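## Task

Press each drive blank that juts out from the rack's front fully home so it latches, but leave any blank with a green sticker untouched. The rack is loose on the table. Tilting it beyond a slight amount means failure, and it must finish where it began. A blank counts as done only if it stays latched on its own, without the robot holding it. Nothing may be pushed or knocked off the table.

## Robot and tools

Robot: a single simulated arm with six revolute joints and a parallel two-finger gripper. Its base may sit slightly tilted relative to the table. There is one arm, so every command row describes that arm alone.

Scene frame: origin on the table surface straight beneath the arm base; +z up; +x forward; +y to the left when facing along +x. The state line reports end_effector_position (metres) and end_effector_quat_wxyz, plus linear (m/s) and angular (rad/s) velocities, all in this frame. The reported hand position is approximate and drifts more when the arm is stretched out. end_effector_position is the point midway between the finger pads, roughly 3 to 4 cm short of the fingertips. In the gripper's own frame the fingers extend along +x and close along y.

Tool execute_actions, argument actions: a list holding zero or one item, plus optional pictures (true/false). Camera images come back only if actions is empty or pictures is true.
- Empty list {"actions": []}: no command, just returns state and images.
- Move: {"actions": [{"rows": [[...]], "steps": 15}]}. steps is 4 to 15 control steps of 1/30 s each (default 15). rows holds 1 to 15 rows; row k is used on step k, and the final row repeats if steps outnumber rows.
- Wait: {"actions": [{"steps": N}]}, N up to 300; no new command, returns once N steps have elapsed since the previous result (your writing time is included).

Each row is seven numbers, in this order: waist, shoulder, elbow, wrist pitch, wrist yaw, wrist roll, then gripper opening. The first six are absolute target joint angles in radians (the same values Joint positions prints), not offsets. Ranges: waist -3.054 to 3.054, shoulder 0.000 to 3.142, elbow 0.000 to 2.356, wrist pitch -1.571 to 1.571, wrist yaw -1.571 to 1.571, wrist roll -3.142 to 3.142. True limits may differ by up to 0.010 rad. A target more than 0.010 past a limit, and beyond the joint's current angle, gets the whole call refused (nothing is sent). A target past the real limit is clipped there and a "joint sent to its limit" note appears, possibly referring to an earlier motion; missing that note does not prove there is room to go further. The seventh number is the gripper opening, an absolute value from -1 to 1: +1 fully open (0.088 m pad gap), about -0.80 where empty fingers touch; going below that adds nothing. Closing fully takes at least about 0.5 s.

Motion behaviour: each joint's sent target is capped at a fixed distance ahead of its measured angle (0.211 rad for waist, shoulder, elbow; 0.213 wrist pitch; 0.267 wrist yaw; 0.228 wrist roll), and if the targets would move the gripper over 70 mm from where it is, all are scaled back. So large moves need several calls. Friction can leave a joint short of its target, especially at long reach, and tiny changes may not register; check Joint positions after each move. The arm keeps heading for the last row sent while you think or wait, until it essentially stops or a step is HELD. Each result is captured 4 steps before the action ends; those last steps run afterwards, before your next action begins.

Result lines: Joint positions and Joint velocities list the six joints in the order above, then the pad gap (m, m/s). grip_measured gives the opening on the command scale; it may carry a constant error of about 1 mm and reads narrower while squeezing something hard. To keep hold of an object, command about 0.07 below grip_measured. "joint command not followed" means the clearance check altered or blocked targets (mounts and posts count as part of the arm). HELD flags steps where your row was not (fully) applied. A TORQUE FAULT occurs when contact torque reaches a joint's load limit (waist 17.2, shoulder 21.3, elbow 21.3, wrist pitch 5.61, wrist yaw 5.59, wrist roll 5.24 N m): the arm halts for 10 s and drops the rest of the call. Sustained load heats motors: MOTOR HOT appears from 50 °C; at 95 °C an OVER-TEMPERATURE FAULT holds the arm, and if it does not cool within 30 to 60 s the power cuts and the arm goes limp.

Tool zoom_image: arguments camera (cam_high, cam_low or cam_wrist) and region [x0, y0, x1, y1] in pixels of that camera's latest image, origin top-left, at most 504 by 504. All three cameras are 672x504. Use it to read sticker colours and judge how far blanks protrude.

Tool finished_scene: argument scene, the number of the current scene. It ends that scene irreversibly, reports success, and gives the next scene's task. Replying without any tool call ends everything.

Cautions: the rack is free-standing, so push each blank gently and roughly straight along its slot, ideally with the closed fingertips, and avoid pressing so hard that the rack slides or tips. Back away after each push and confirm the blank stays latched without contact. Never touch the blanks carrying the excluded sticker colour. Avoid slamming, drops, hard collisions and anything leaving the table; move smoothly.

Each tool is called after "Request:" as a command line: name --argument value for each argument, lists and objects as JSON in quotes; but a table of rows of numbers goes row by row, as --pt "numbers of a row", without its own name.

## Session

Request:
execute_actions --actions '[]'

Scene clock: 0.00 s of 4500.00 s.
end_effector_position=(+0.3667, +0.0004, +0.1560) grip_measured=+0.823 end_effector_quat_wxyz=(+0.664, +0.277, +0.282, -0.634) end_effector_velocity=(-0.003, +0.001, -0.002) end_effector_angular_velocity=(+0.019, +0.007, -0.012)
Joint positions: [ 0.186  1.839  1.42  -1.167  0.713  1.871  0.079]
Joint velocities: [-0.002 -0.002 -0.002 -0.007 -0.022  0.007  0.   ]
Heat: hottest wrist roll 26 °C (+0.0 °C/min).

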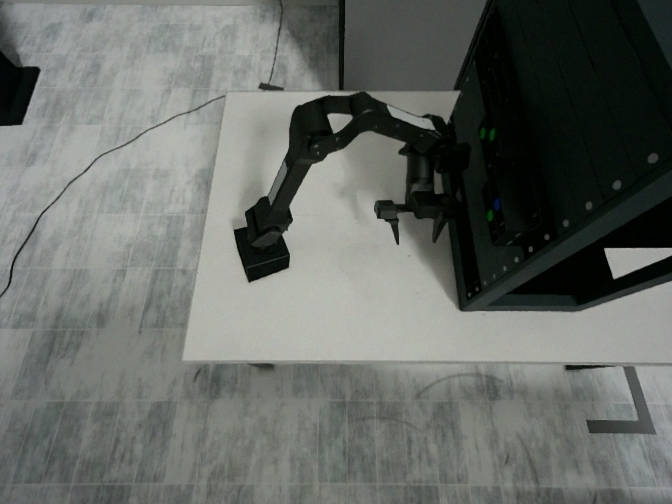

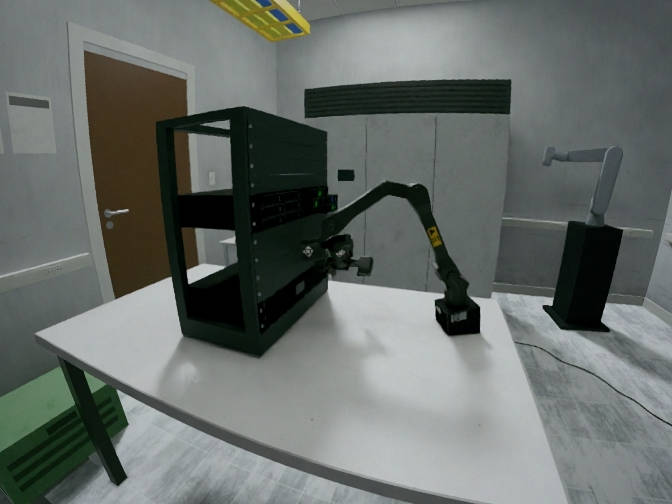

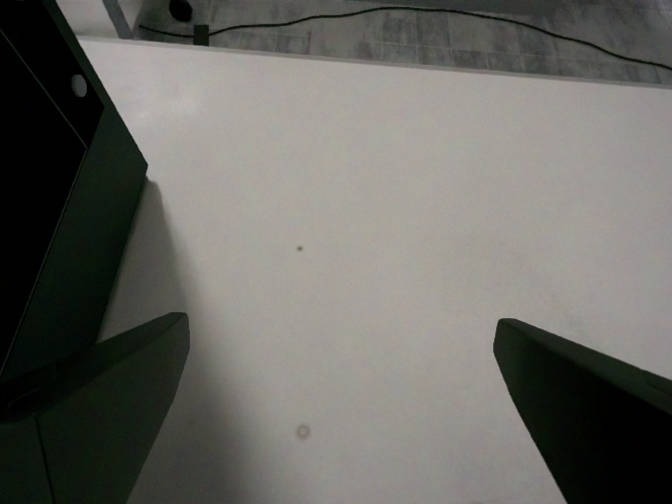

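Request:
zoom_image --camera "cam_high" --region '[420, 70, 600, 320]'

Request:
zoom_image --camera "cam_low" --region '[230, 160, 390, 340]'

Region (420, 70, 600, 320) of cam_high's 672x504 image, scaled by 2.016, with more detail than that image has; it fills the left 363 columns of this view, and the rest is white.

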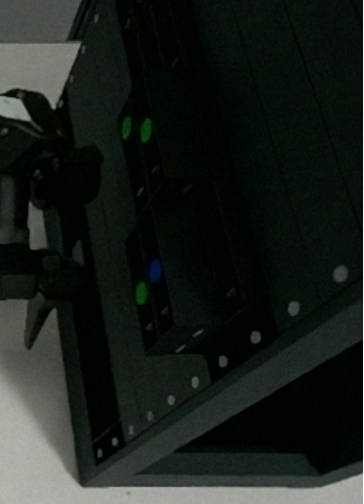

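Region (230, 160, 390, 340) of cam_low's 672x504 image, scaled by 2.800, with more detail than that image has.

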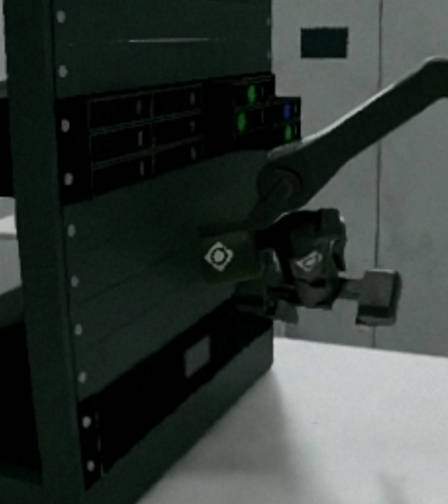

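Request:
execute_actions --actions '[{"rows":[[0.1,1.2,1.1,-1.1,0.5,1.2,-1]]}]'

Request:
execute_actions --actions '[{"rows":[[0,0.6,0.9,-1.0,0,0,-1]]}]'

Request:
execute_actions --actions '[{"steps":30}]'

Request:
execute_actions --actions '[{"rows":[[-0.15,0.5,0.9,-0.4,0,0,-1]]}]'

Request:
execute_actions --actions '[{"steps":20}]' --pictures true

Scene clock: 0.90 s of 4500.00 s.
end_effector_position=(+0.2965, -0.0140, +0.2104) grip_measured=-0.412 end_effector_quat_wxyz=(+0.721, +0.240, +0.425, -0.491) end_effector_velocity=(-0.060, +0.011, +0.324) end_effector_angular_velocity=(+0.181, -0.815, +0.856)
Joint positions: [ 0.105  1.35   1.127 -1.104  0.514  1.309  0.019]
Joint velocities: [-0.002 -1.419 -0.095  0.007 -0.081 -0.945 -0.175]
Heat: hottest wrist roll 26 °C (+0.0 °C/min).
Steps of this call (steps 1 to 16: nothing new was sent; steps 17 to 27: the first 11 steps of this action). Readings (joint positions):
17: [0.181 1.816 1.393 -1.137 0.680 1.830]
18: [0.168 1.778 1.346 -1.126 0.627 1.774]
20: [0.134 1.684 1.242 -1.128 0.574 1.664]
24: [0.105 1.495 1.144 -1.110 0.527 1.445]
27: the state above

Scene clock: 1.40 s of 4500.00 s.
end_effector_position=(+0.2356, +0.0264, +0.2758) grip_measured=-0.811 end_effector_quat_wxyz=(+0.856, +0.227, +0.444, -0.136) end_effector_velocity=(-0.130, +0.039, +0.255) end_effector_angular_velocity=(-0.562, -1.219, +1.530)
Joint positions: [ 0.007  0.717  0.923 -1.005  0.038  0.64   0.   ]
Joint velocities: [-0.042 -1.326 -0.012 -0.007 -0.3   -1.619  0.   ]
Heat: hottest wrist roll 26 °C (+0.0 °C/min).
Steps of this call (steps 1 to 4: the last 4 steps of your previous action; steps 5 to 15: the first 11 steps of this action). Readings (joint positions):
5: [0.090 1.195 1.093 -1.062 0.457 1.187]
6: [0.067 1.152 1.049 -1.046 0.386 1.132]
8: [0.031 1.057 0.973 -1.045 0.260 1.024]
12: [0.013 0.865 0.928 -1.011 0.083 0.805]
15: the state above

Scene clock: 2.40 s of 4500.00 s.
end_effector_position=(+0.2235, +0.0305, +0.2937) grip_measured=-0.811 end_effector_quat_wxyz=(+0.907, -0.042, +0.418, +0.024) end_effector_velocity=(-0.002, +0.003, -0.002) end_effector_angular_velocity=(+0.001, +0.009, +0.028)
Joint positions: [ 0.004  0.606  0.913 -1.002  0.006  0.007  0.   ]
Joint velocities: [-0.002 -0.002 -0.002 -0.007 -0.022 -0.022  0.   ]
Heat: hottest wrist roll 26 °C (+0.0 °C/min).
Kept back: nothing.
Steps of this call (steps 1 to 4: the last 4 steps of your previous action; steps 5 to 30: the robot went on to your last target). Readings (joint positions):
1: [0.006 0.680 0.923 -1.004 0.030 0.585]
2: [0.006 0.653 0.923 -1.002 0.024 0.531]
4: [0.005 0.626 0.921 -1.002 0.016 0.421]
8: [0.004 0.614 0.914 -1.002 0.009 0.202]
30: the state above

Scene clock: 2.77 s of 4500.00 s.
end_effector_position=(+0.2671, +0.0113, +0.4069) grip_measured=-0.811 end_effector_quat_wxyz=(+0.991, -0.033, +0.124, -0.032) end_effector_velocity=(+0.023, -0.001, +0.153) end_effector_angular_velocity=(-0.071, -0.719, +0.005)
Joint positions: [-0.141  0.508  0.901 -0.478 -0.002  0.005  0.   ]
Joint velocities: [-0.051 -0.056 -0.002  0.667  0.007 -0.022  0.   ]
Heat: hottest wrist roll 26 °C (+0.0 °C/min).
Steps of this call (steps 1 to 11: the first 11 steps of this action). Readings (joint positions):
1: [-0.016 0.592 0.909 -0.967 -0.002 0.005]
2: [-0.052 0.578 0.902 -0.911 -0.002 0.005]
4: [-0.101 0.544 0.901 -0.800 -0.002 0.005]
8: [-0.134 0.510 0.901 -0.592 -0.002 0.005]
11: the state above

Scene clock: 3.43 s of 4500.00 s.
end_effector_position=(+0.2698, +0.0114, +0.4239) grip_measured=-0.811 end_effector_quat_wxyz=(+0.995, -0.035, +0.085, -0.033) end_effector_velocity=(-0.001, -0.001, +0.003) end_effector_angular_velocity=(-0.010, -0.012, -0.007)
Joint positions: [-0.147  0.505  0.901 -0.402 -0.002  0.005  0.   ]
Joint velocities: [-0.002 -0.002  0.002  0.007  0.007 -0.007  0.   ]
Heat: hottest wrist roll 26 °C (+0.0 °C/min).
Kept back: nothing.
Steps of this call (steps 1 to 4: the last 4 steps of your previous action; steps 5 to 20: the robot went on to your last target). Readings (joint positions):
1: [-0.143 0.506 0.901 -0.460 -0.002 0.005]
2: [-0.144 0.505 0.901 -0.445 -0.002 0.005]
4: [-0.145 0.505 0.901 -0.425 -0.002 0.005]
8: [-0.146 0.505 0.901 -0.409 -0.002 0.005]
20: the state above

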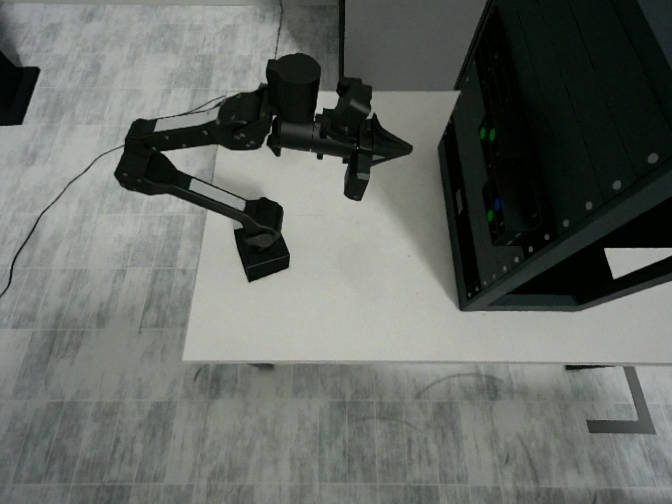

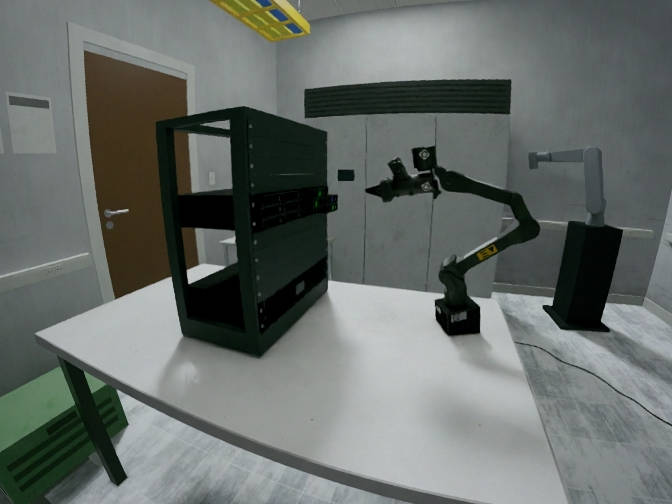

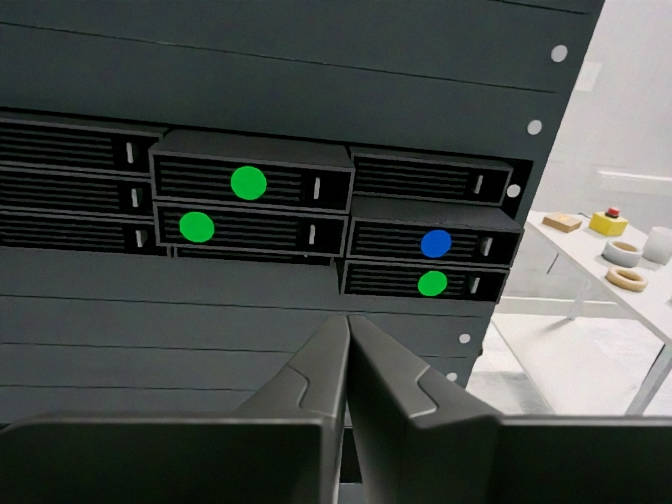

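Request:
execute_actions --actions '[{"rows":[[-0.30,0.74,0.735,0,0,0,-1]]}]'

Request:
execute_actions --actions '[{"steps":15}]' --pictures true

Scene clock: 4.07 s of 4500.00 s.
end_effector_position=(+0.3321, -0.0367, +0.3775) grip_measured=-0.811 end_effector_quat_wxyz=(+0.990, -0.040, +0.086, -0.103) end_effector_velocity=(+0.012, -0.009, +0.087) end_effector_angular_velocity=(-0.080, -0.397, -0.003)
Joint positions: [-0.289  0.729  0.749 -0.034 -0.003  0.005  0.   ]
Joint velocities: [-0.066 -0.002 -0.002  0.403 -0.022  0.007  0.   ]
Heat: hottest wrist roll 26 °C (+0.0 °C/min).
Steps of this call (steps 1 to 8: the robot went on to your last target; steps 9 to 19: the first 11 steps of this action). Readings (joint positions):
9: [-0.160 0.520 0.887 -0.367 -0.003 0.005]
10: [-0.186 0.539 0.873 -0.321 -0.003 0.005]
12: [-0.229 0.607 0.836 -0.235 -0.003 0.005]
16: [-0.279 0.717 0.760 -0.088 -0.003 0.005]
19: the state above

Scene clock: 4.57 s of 4500.00 s.
end_effector_position=(+0.3336, -0.0384, +0.3829) grip_measured=-0.811 end_effector_quat_wxyz=(+0.991, -0.041, +0.073, -0.106) end_effector_velocity=(+0.000, +0.003, +0.003) end_effector_angular_velocity=(+0.008, -0.012, +0.020)
Joint positions: [-0.296  0.733  0.749 -0.003 -0.003  0.005  0.   ]
Joint velocities: [-0.002 -0.002  0.002  0.007 -0.022  0.007  0.   ]
Heat: hottest wrist roll 26 °C (+0.0 °C/min).
Kept back: nothing.
Steps of this call (steps 1 to 4: the last 4 steps of your previous action; steps 5 to 15: the robot went on to your last target). Readings (joint positions):
1: [-0.291 0.729 0.749 -0.023 -0.003 0.005]
2: [-0.292 0.729 0.749 -0.016 -0.003 0.005]
4: [-0.294 0.730 0.749 -0.013 -0.003 0.005]
8: [-0.296 0.733 0.749 -0.005 -0.003 0.005]
15: the state above

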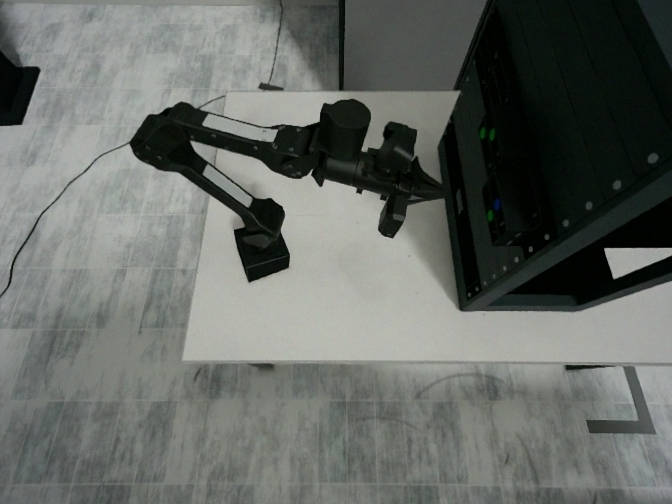

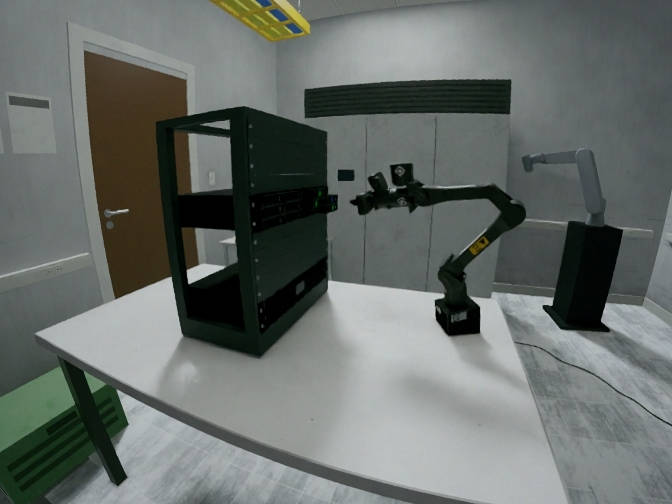

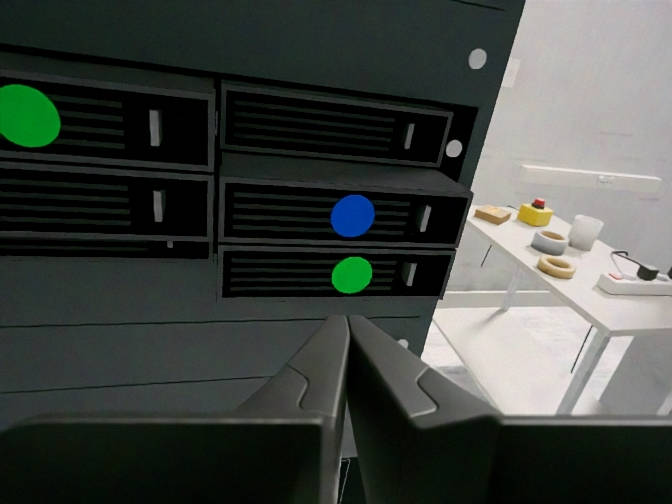

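Request:
execute_actions --actions '[{"rows":[[-0.30,0.87,0.79,0.085,0,0,-1]]}]'

Request:
execute_actions --actions '[{"steps":10}]' --pictures true

Scene clock: 5.10 s of 4500.00 s.
end_effector_position=(+0.3602, -0.0453, +0.3723) grip_measured=-0.811 end_effector_quat_wxyz=(+0.990, -0.040, +0.082, -0.107) end_effector_velocity=(+0.006, +0.004, +0.024) end_effector_angular_velocity=(-0.019, -0.071, +0.028)
Joint positions: [-0.297  0.858  0.771  0.08  -0.003  0.005  0.   ]
Joint velocities: [-0.002  0.012  0.037  0.051 -0.022 -0.007  0.   ]
Heat: hottest wrist roll 26 °C (+0.0 °C/min).
Steps of this call (steps 1 to 5: the robot went on to your last target; steps 6 to 16: the first 11 steps of this action). Readings (joint positions):
6: [-0.296 0.750 0.749 0.014 -0.003 0.005]
7: [-0.297 0.772 0.756 0.038 -0.003 0.005]
9: [-0.297 0.819 0.768 0.057 -0.003 0.005]
13: [-0.297 0.857 0.768 0.073 -0.003 0.005]
16: the state above

Scene clock: 5.43 s of 4500.00 s.
end_effector_position=(+0.3611, -0.0454, +0.3729) grip_measured=-0.811 end_effector_quat_wxyz=(+0.990, -0.040, +0.082, -0.107) end_effector_velocity=(+0.001, +0.001, -0.000) end_effector_angular_velocity=(+0.009, -0.003, +0.014)
Joint positions: [-0.297  0.862  0.774  0.083 -0.003  0.005  0.   ]
Joint velocities: [-0.007  0.002 -0.002  0.007 -0.022  0.007  0.   ]
Heat: hottest wrist roll 26 °C (+0.0 °C/min).
Kept back: nothing.
Steps of this call (steps 1 to 4: the last 4 steps of your previous action; steps 5 to 10: the robot went on to your last target). Readings (joint positions):
1: [-0.297 0.859 0.773 0.081 -0.003 0.005]
2: [-0.297 0.859 0.773 0.082 -0.003 0.005]
4: [-0.297 0.860 0.774 0.082 -0.003 0.005]
8: [-0.297 0.862 0.774 0.083 -0.003 0.005]
10: the state above

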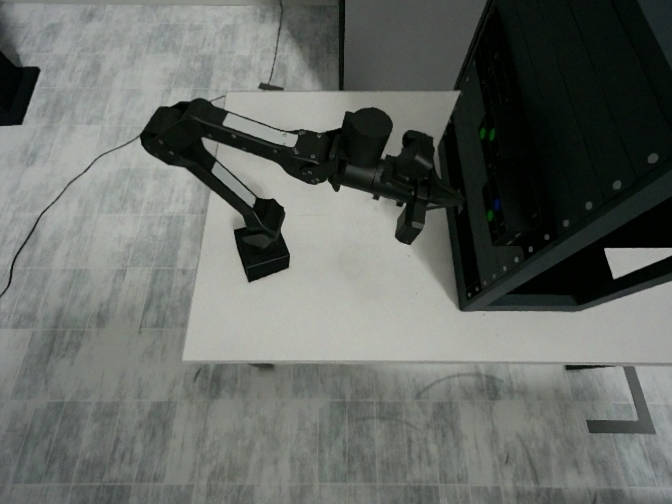

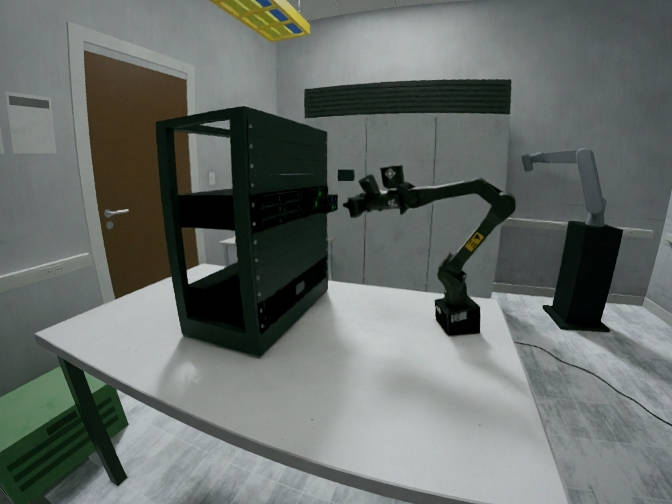

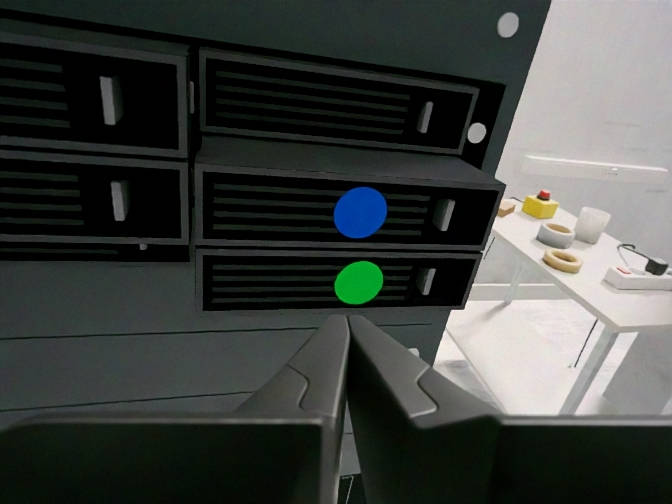

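Request:
execute_actions --actions '[{"rows":[[-0.30,0.96,0.89,0.085,0,0,-1]]}]'

Request:
execute_actions --actions '[{"steps":10}]' --pictures true

Request:
zoom_image --camera "cam_low" --region '[300, 170, 380, 230]'

Scene clock: 6.00 s of 4500.00 s.
end_effector_position=(+0.3812, -0.0479, +0.3896) grip_measured=-0.811 end_effector_quat_wxyz=(+0.991, -0.041, +0.075, -0.106) end_effector_velocity=(+0.007, -0.001, -0.002) end_effector_angular_velocity=(-0.003, +0.019, +0.004)
Joint positions: [-0.297  0.948  0.871  0.085 -0.003  0.005  0.   ]
Joint velocities: [-0.002  0.032  0.022 -0.007 -0.007 -0.007  0.   ]
Heat: hottest wrist roll 26 °C (+0.0 °C/min).
Steps of this call (steps 1 to 6: the robot went on to your last target; steps 7 to 17: the first 11 steps of this action). Readings (joint positions):
7: [-0.297 0.875 0.786 0.079 -0.003 0.005]
8: [-0.297 0.893 0.806 0.082 -0.003 0.005]
10: [-0.297 0.926 0.843 0.085 -0.003 0.005]
14: [-0.297 0.943 0.866 0.085 -0.003 0.005]
17: the state above

Scene clock: 6.33 s of 4500.00 s.
end_effector_position=(+0.3819, -0.0481, +0.3898) grip_measured=-0.811 end_effector_quat_wxyz=(+0.991, -0.041, +0.075, -0.106) end_effector_velocity=(-0.001, +0.000, +0.000) end_effector_angular_velocity=(+0.008, +0.001, +0.004)
Joint positions: [-0.297  0.951  0.873  0.085 -0.003  0.005  0.   ]
Joint velocities: [-0.002 -0.002  0.002 -0.007 -0.007  0.007  0.   ]
Heat: hottest wrist roll 26 °C (+0.0 °C/min).
Kept back: nothing.
Steps of this call (steps 1 to 4: the last 4 steps of your previous action; steps 5 to 10: the robot went on to your last target). Readings (joint positions):
1: [-0.297 0.949 0.871 0.085 -0.003 0.005]
2: [-0.297 0.950 0.872 0.085 -0.003 0.005]
4: [-0.297 0.951 0.872 0.085 -0.003 0.005]
8: [-0.297 0.951 0.873 0.085 -0.003 0.005]
10: the state above

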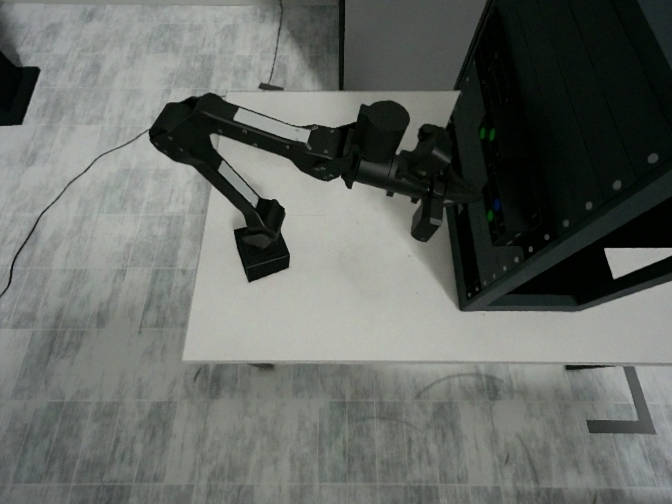

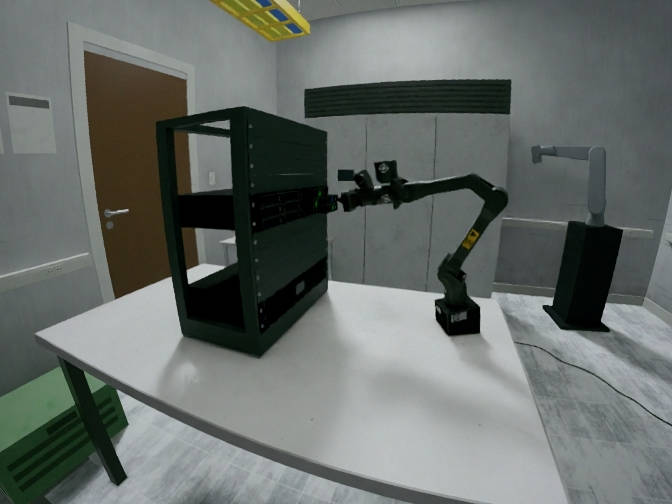

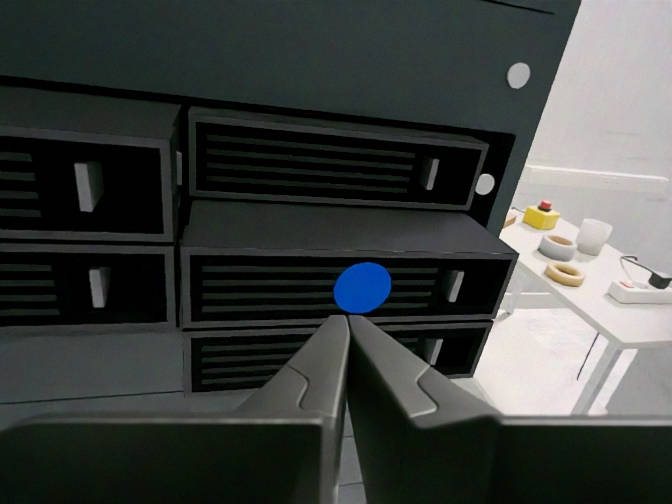

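Region (300, 170, 380, 230) of cam_low's 672x504 image, scaled by 6.300, with more detail than that image has; it fills the top 378 rows of this view, and the rest is white.

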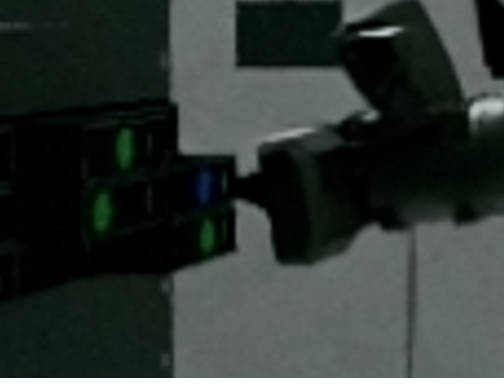

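Request:
execute_actions --actions '[{"rows":[[-0.30,0.98,0.902,0.093,0,0,-1],[-0.30,1.0,0.915,0.1,0,0,-1],[-0.30,1.02,0.927,0.108,0,0,-1],[-0.30,1.04,0.94,0.115,0,0,-1],[-0.30,1.06,0.952,0.123,0,0,-1],[-0.30,1.08,0.965,0.13,0,0,-1]]}]'

Request:
execute_actions --actions '[{"steps":10}]' --pictures true

Scene clock: 6.93 s of 4500.00 s.
end_effector_position=(+0.4062, -0.0531, +0.3903) grip_measured=-0.811 end_effector_quat_wxyz=(+0.990, -0.041, +0.077, -0.106) end_effector_velocity=(+0.011, -0.002, +0.004) end_effector_angular_velocity=(-0.008, -0.001, -0.004)
Joint positions: [-0.297  1.055  0.938  0.12  -0.003  0.005  0.   ]
Joint velocities: [ 0.002  0.046  0.042  0.007  0.007 -0.007  0.   ]
Heat: hottest wrist roll 26 °C (+0.0 °C/min).
Steps of this call (steps 1 to 7: the robot went on to your last target; steps 8 to 18: the first 11 steps of this action). Readings (joint positions):
8: [-0.297 0.954 0.875 0.085 -0.003 0.005]
9: [-0.297 0.961 0.880 0.087 -0.003 0.005]
11: [-0.297 0.985 0.896 0.098 -0.003 0.005]
15: [-0.297 1.045 0.933 0.118 -0.003 0.005]
18: the state above

Scene clock: 7.27 s of 4500.00 s.
end_effector_position=(+0.4080, -0.0535, +0.3905) grip_measured=-0.811 end_effector_quat_wxyz=(+0.991, -0.041, +0.077, -0.106) end_effector_velocity=(+0.000, -0.000, -0.004) end_effector_angular_velocity=(+0.010, +0.011, +0.002)
Joint positions: [-0.297  1.062  0.943  0.124 -0.003  0.005  0.   ]
Joint velocities: [-0.002  0.002 -0.002 -0.007 -0.007  0.007  0.   ]
Heat: hottest elbow 26 °C (+0.0 °C/min).
Kept back: nothing.
Steps of this call (steps 1 to 4: the last 4 steps of your previous action; steps 5 to 10: the robot went on to your last target). Readings (joint positions):
1: [-0.297 1.056 0.939 0.121 -0.003 0.005]
2: [-0.297 1.058 0.940 0.121 -0.003 0.005]
4: [-0.297 1.060 0.942 0.122 -0.003 0.005]
8: [-0.297 1.062 0.943 0.123 -0.003 0.005]
10: the state above

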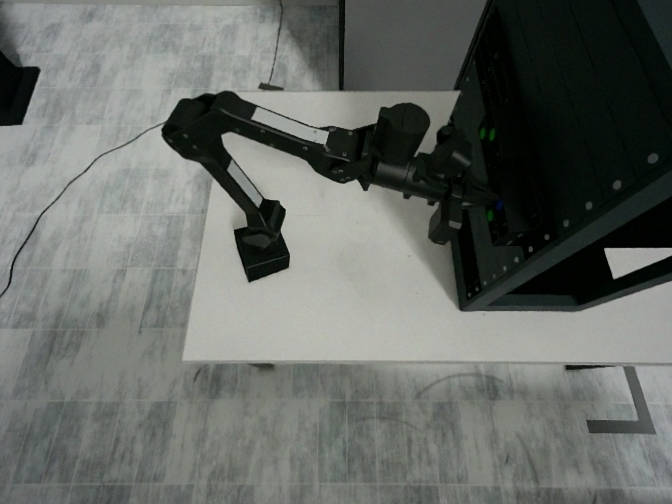

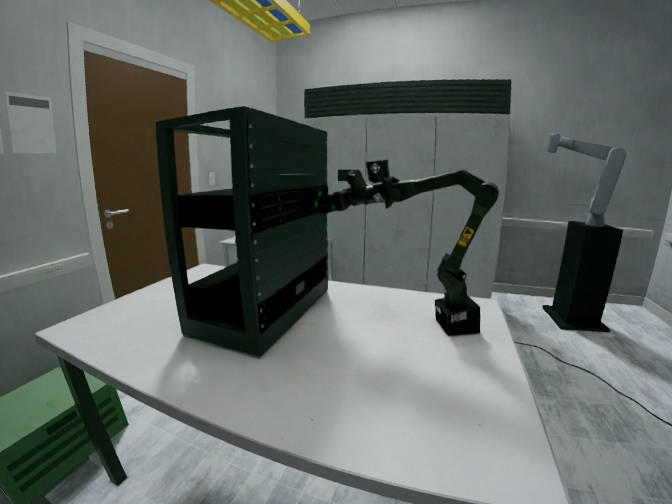

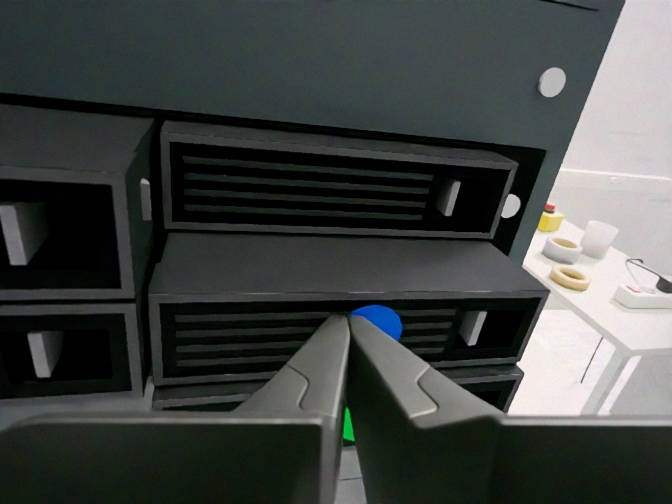

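About at contact; ~3cm to go.

Request:
execute_actions --actions '[{"rows":[[-0.30,1.095,0.975,0.134,0,0,-1],[-0.30,1.11,0.985,0.138,0,0,-1],[-0.30,1.125,0.995,0.142,0,0,-1],[-0.30,1.14,1.005,0.146,0,0,-1],[-0.30,1.155,1.016,0.15,0,0,-1],[-0.30,1.17,1.027,0.154,0,0,-1],[-0.30,1.185,1.038,0.158,0,0,-1],[-0.30,1.2,1.05,0.162,0,0,-1]]}]'

Request:
execute_actions --actions '[{"steps":12}]' --pictures true

Scene clock: 7.77 s of 4500.00 s.
end_effector_position=(+0.4332, -0.0587, +0.3918) grip_measured=-0.811 end_effector_quat_wxyz=(+0.991, -0.041, +0.077, -0.106) end_effector_velocity=(+0.034, -0.010, -0.007) end_effector_angular_velocity=(-0.002, +0.032, -0.012)
Joint positions: [-0.297  1.166  1.018  0.152 -0.003  0.005  0.   ]
Joint velocities: [-0.002  0.144  0.105  0.007  0.007 -0.007  0.   ]
Heat: hottest elbow 26 °C (+0.0 °C/min).
Steps of this call (steps 1 to 4: the robot went on to your last target; steps 5 to 15: the first 11 steps of this action). Readings (joint positions):
5: [-0.297 1.065 0.945 0.124 -0.003 0.005]
6: [-0.297 1.070 0.948 0.125 -0.003 0.005]
8: [-0.297 1.088 0.961 0.132 -0.003 0.005]
12: [-0.297 1.139 0.999 0.146 -0.003 0.005]
15: the state above

Scene clock: 8.17 s of 4500.00 s.
end_effector_position=(+0.4366, -0.0594, +0.3920) grip_measured=-0.811 end_effector_quat_wxyz=(+0.991, -0.041, +0.076, -0.106) end_effector_velocity=(-0.001, -0.002, -0.004) end_effector_angular_velocity=(+0.012, +0.020, -0.003)
Joint positions: [-0.297  1.179  1.029  0.156 -0.003  0.005  0.   ]
Joint velocities: [-0.007  0.002  0.002 -0.022 -0.007  0.007  0.   ]
Heat: hottest elbow 26 °C (+0.0 °C/min).
Kept back: nothing.
Steps of this call (steps 1 to 4: the last 4 steps of your previous action; steps 5 to 12: the robot went on to your last target). Readings (joint positions):
1: [-0.297 1.169 1.021 0.153 -0.003 0.005]
2: [-0.297 1.172 1.023 0.154 -0.003 0.005]
4: [-0.297 1.176 1.026 0.155 -0.003 0.005]
8: [-0.297 1.179 1.028 0.156 -0.003 0.005]
12: the state above

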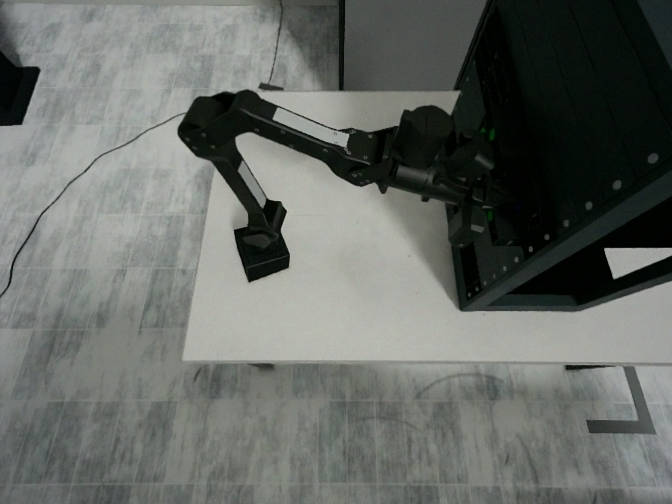

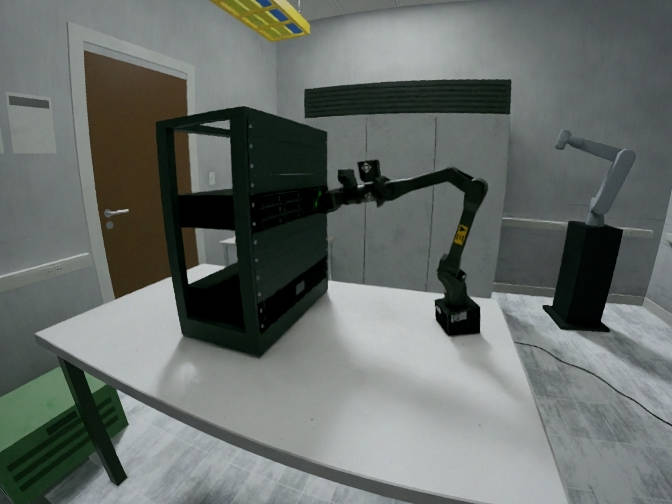

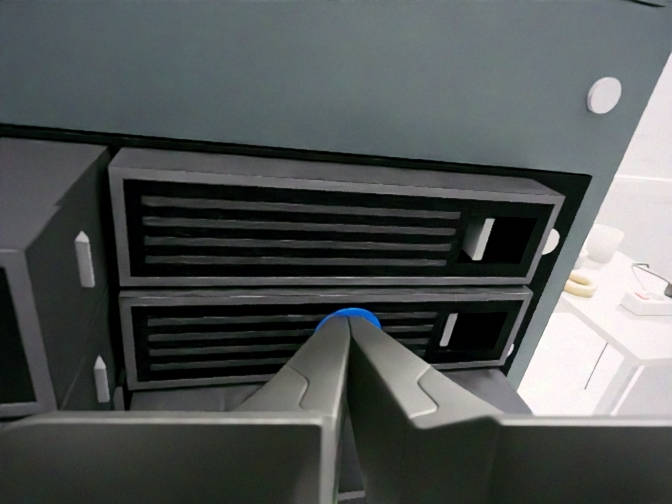

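Request:
execute_actions --actions '[{"rows":[[-0.30,1.215,1.061,0.165,0,0,-1],[-0.30,1.23,1.072,0.168,0,0,-1],[-0.30,1.245,1.084,0.172,0,0,-1]]}]' --pictures true

Request:
execute_actions --actions '[{"rows":[[-0.30,1.15,1.01,0.15,0,0,-1],[-0.30,1.1,0.97,0.135,0,0,-1],[-0.30,1.05,0.935,0.12,0,0,-1],[-0.30,1.0,0.9,0.1,0,0,-1],[-0.2,0.8,0.8,0,0,0,-1]]}]' --pictures true

Scene clock: 8.67 s of 4500.00 s.
end_effector_position=(+0.4415, -0.0605, +0.3908) grip_measured=-0.811 end_effector_quat_wxyz=(+0.990, -0.041, +0.079, -0.106) end_effector_velocity=(-0.001, -0.002, +0.001) end_effector_angular_velocity=(-0.008, +0.003, -0.009)
Joint positions: [-0.296  1.2    1.045  0.154 -0.003  0.005  0.   ]
Joint velocities: [-0.002 -0.002  0.002 -0.007  0.007 -0.007  0.   ]
Heat: hottest elbow 26 °C (+0.0 °C/min).
Steps of this call (steps 1 to 4: the robot went on to your last target; steps 5 to 15: the first 11 steps of this action). Readings (joint positions):
5: [-0.297 1.182 1.030 0.156 -0.003 0.005]
6: [-0.297 1.187 1.034 0.157 -0.003 0.005]
8: [-0.296 1.197 1.042 0.156 -0.003 0.005]
12: [-0.296 1.199 1.045 0.154 -0.003 0.005]
15: the state above

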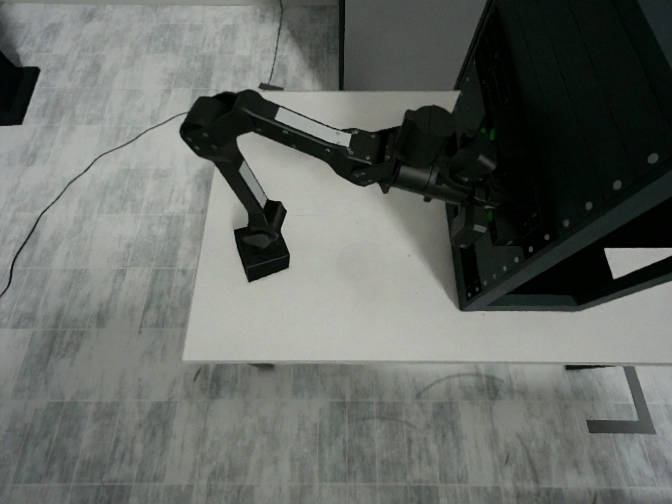

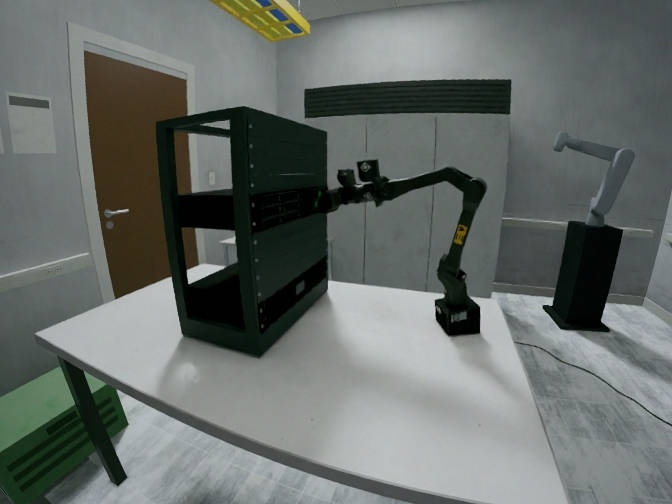

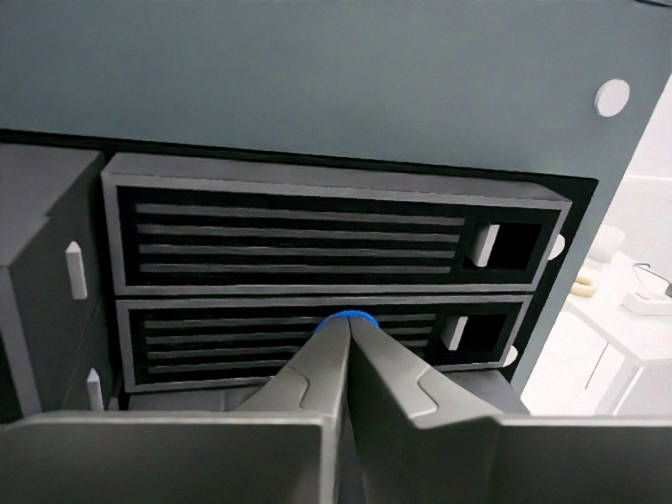

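Scene clock: 9.17 s of 4500.00 s.
end_effector_position=(+0.3638, -0.0186, +0.3895) grip_measured=-0.811 end_effector_quat_wxyz=(+0.994, -0.038, +0.078, -0.068) end_effector_velocity=(-0.131, +0.054, +0.113) end_effector_angular_velocity=(-0.040, -0.357, +0.116)
Joint positions: [-0.213  0.855  0.838  0.022  0.002  0.005  0.   ]
Joint velocities: [ 0.09  -0.628 -0.134 -0.125  0.007 -0.007  0.   ]
Heat: hottest elbow 26 °C (+0.0 °C/min).
Steps of this call (steps 1 to 4: the last 4 steps of your previous action; steps 5 to 15: the first 11 steps of this action). Readings (joint positions):
5: [-0.296 1.192 1.044 0.153 -0.003 0.005]
6: [-0.297 1.182 1.035 0.154 -0.003 0.005]
8: [-0.297 1.139 0.998 0.139 -0.003 0.005]
12: [-0.236 0.948 0.872 0.041 0.003 0.005]
15: the state above

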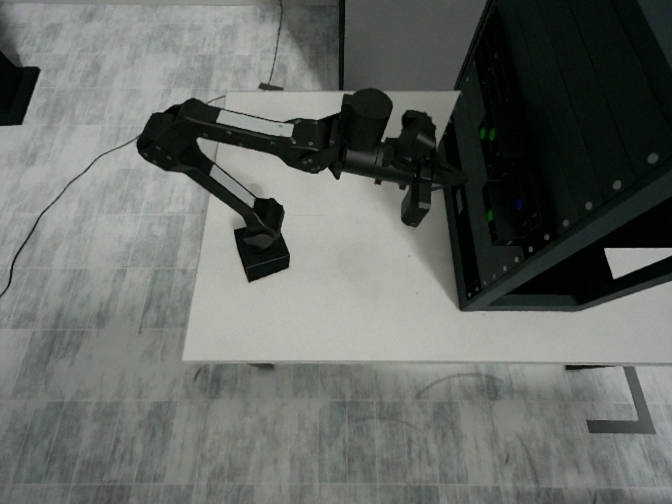

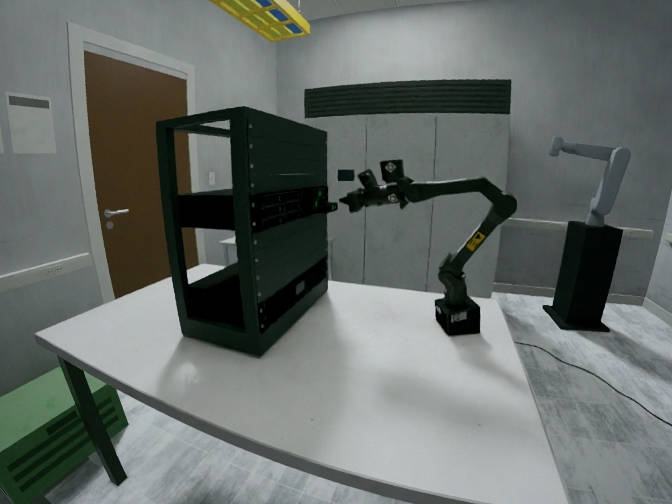

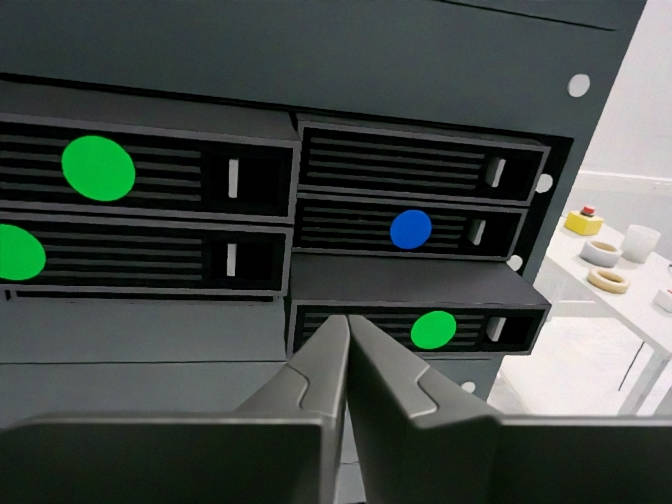

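Request:
zoom_image --camera "cam_low" --region '[245, 170, 345, 240]'

Region (245, 170, 345, 240) of cam_low's 672x504 image, scaled by 5.040, with more detail than that image has; it fills the top 353 rows of this view, and the rest is white.

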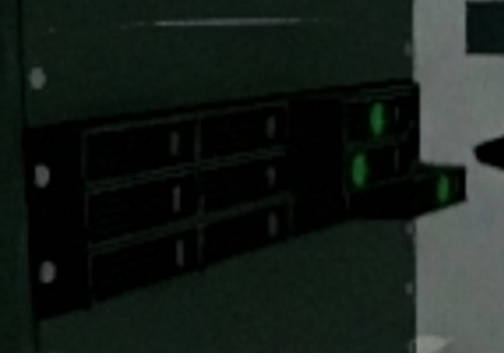

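Request:
finished_scene --scene 1

The scene is finished: the task was done.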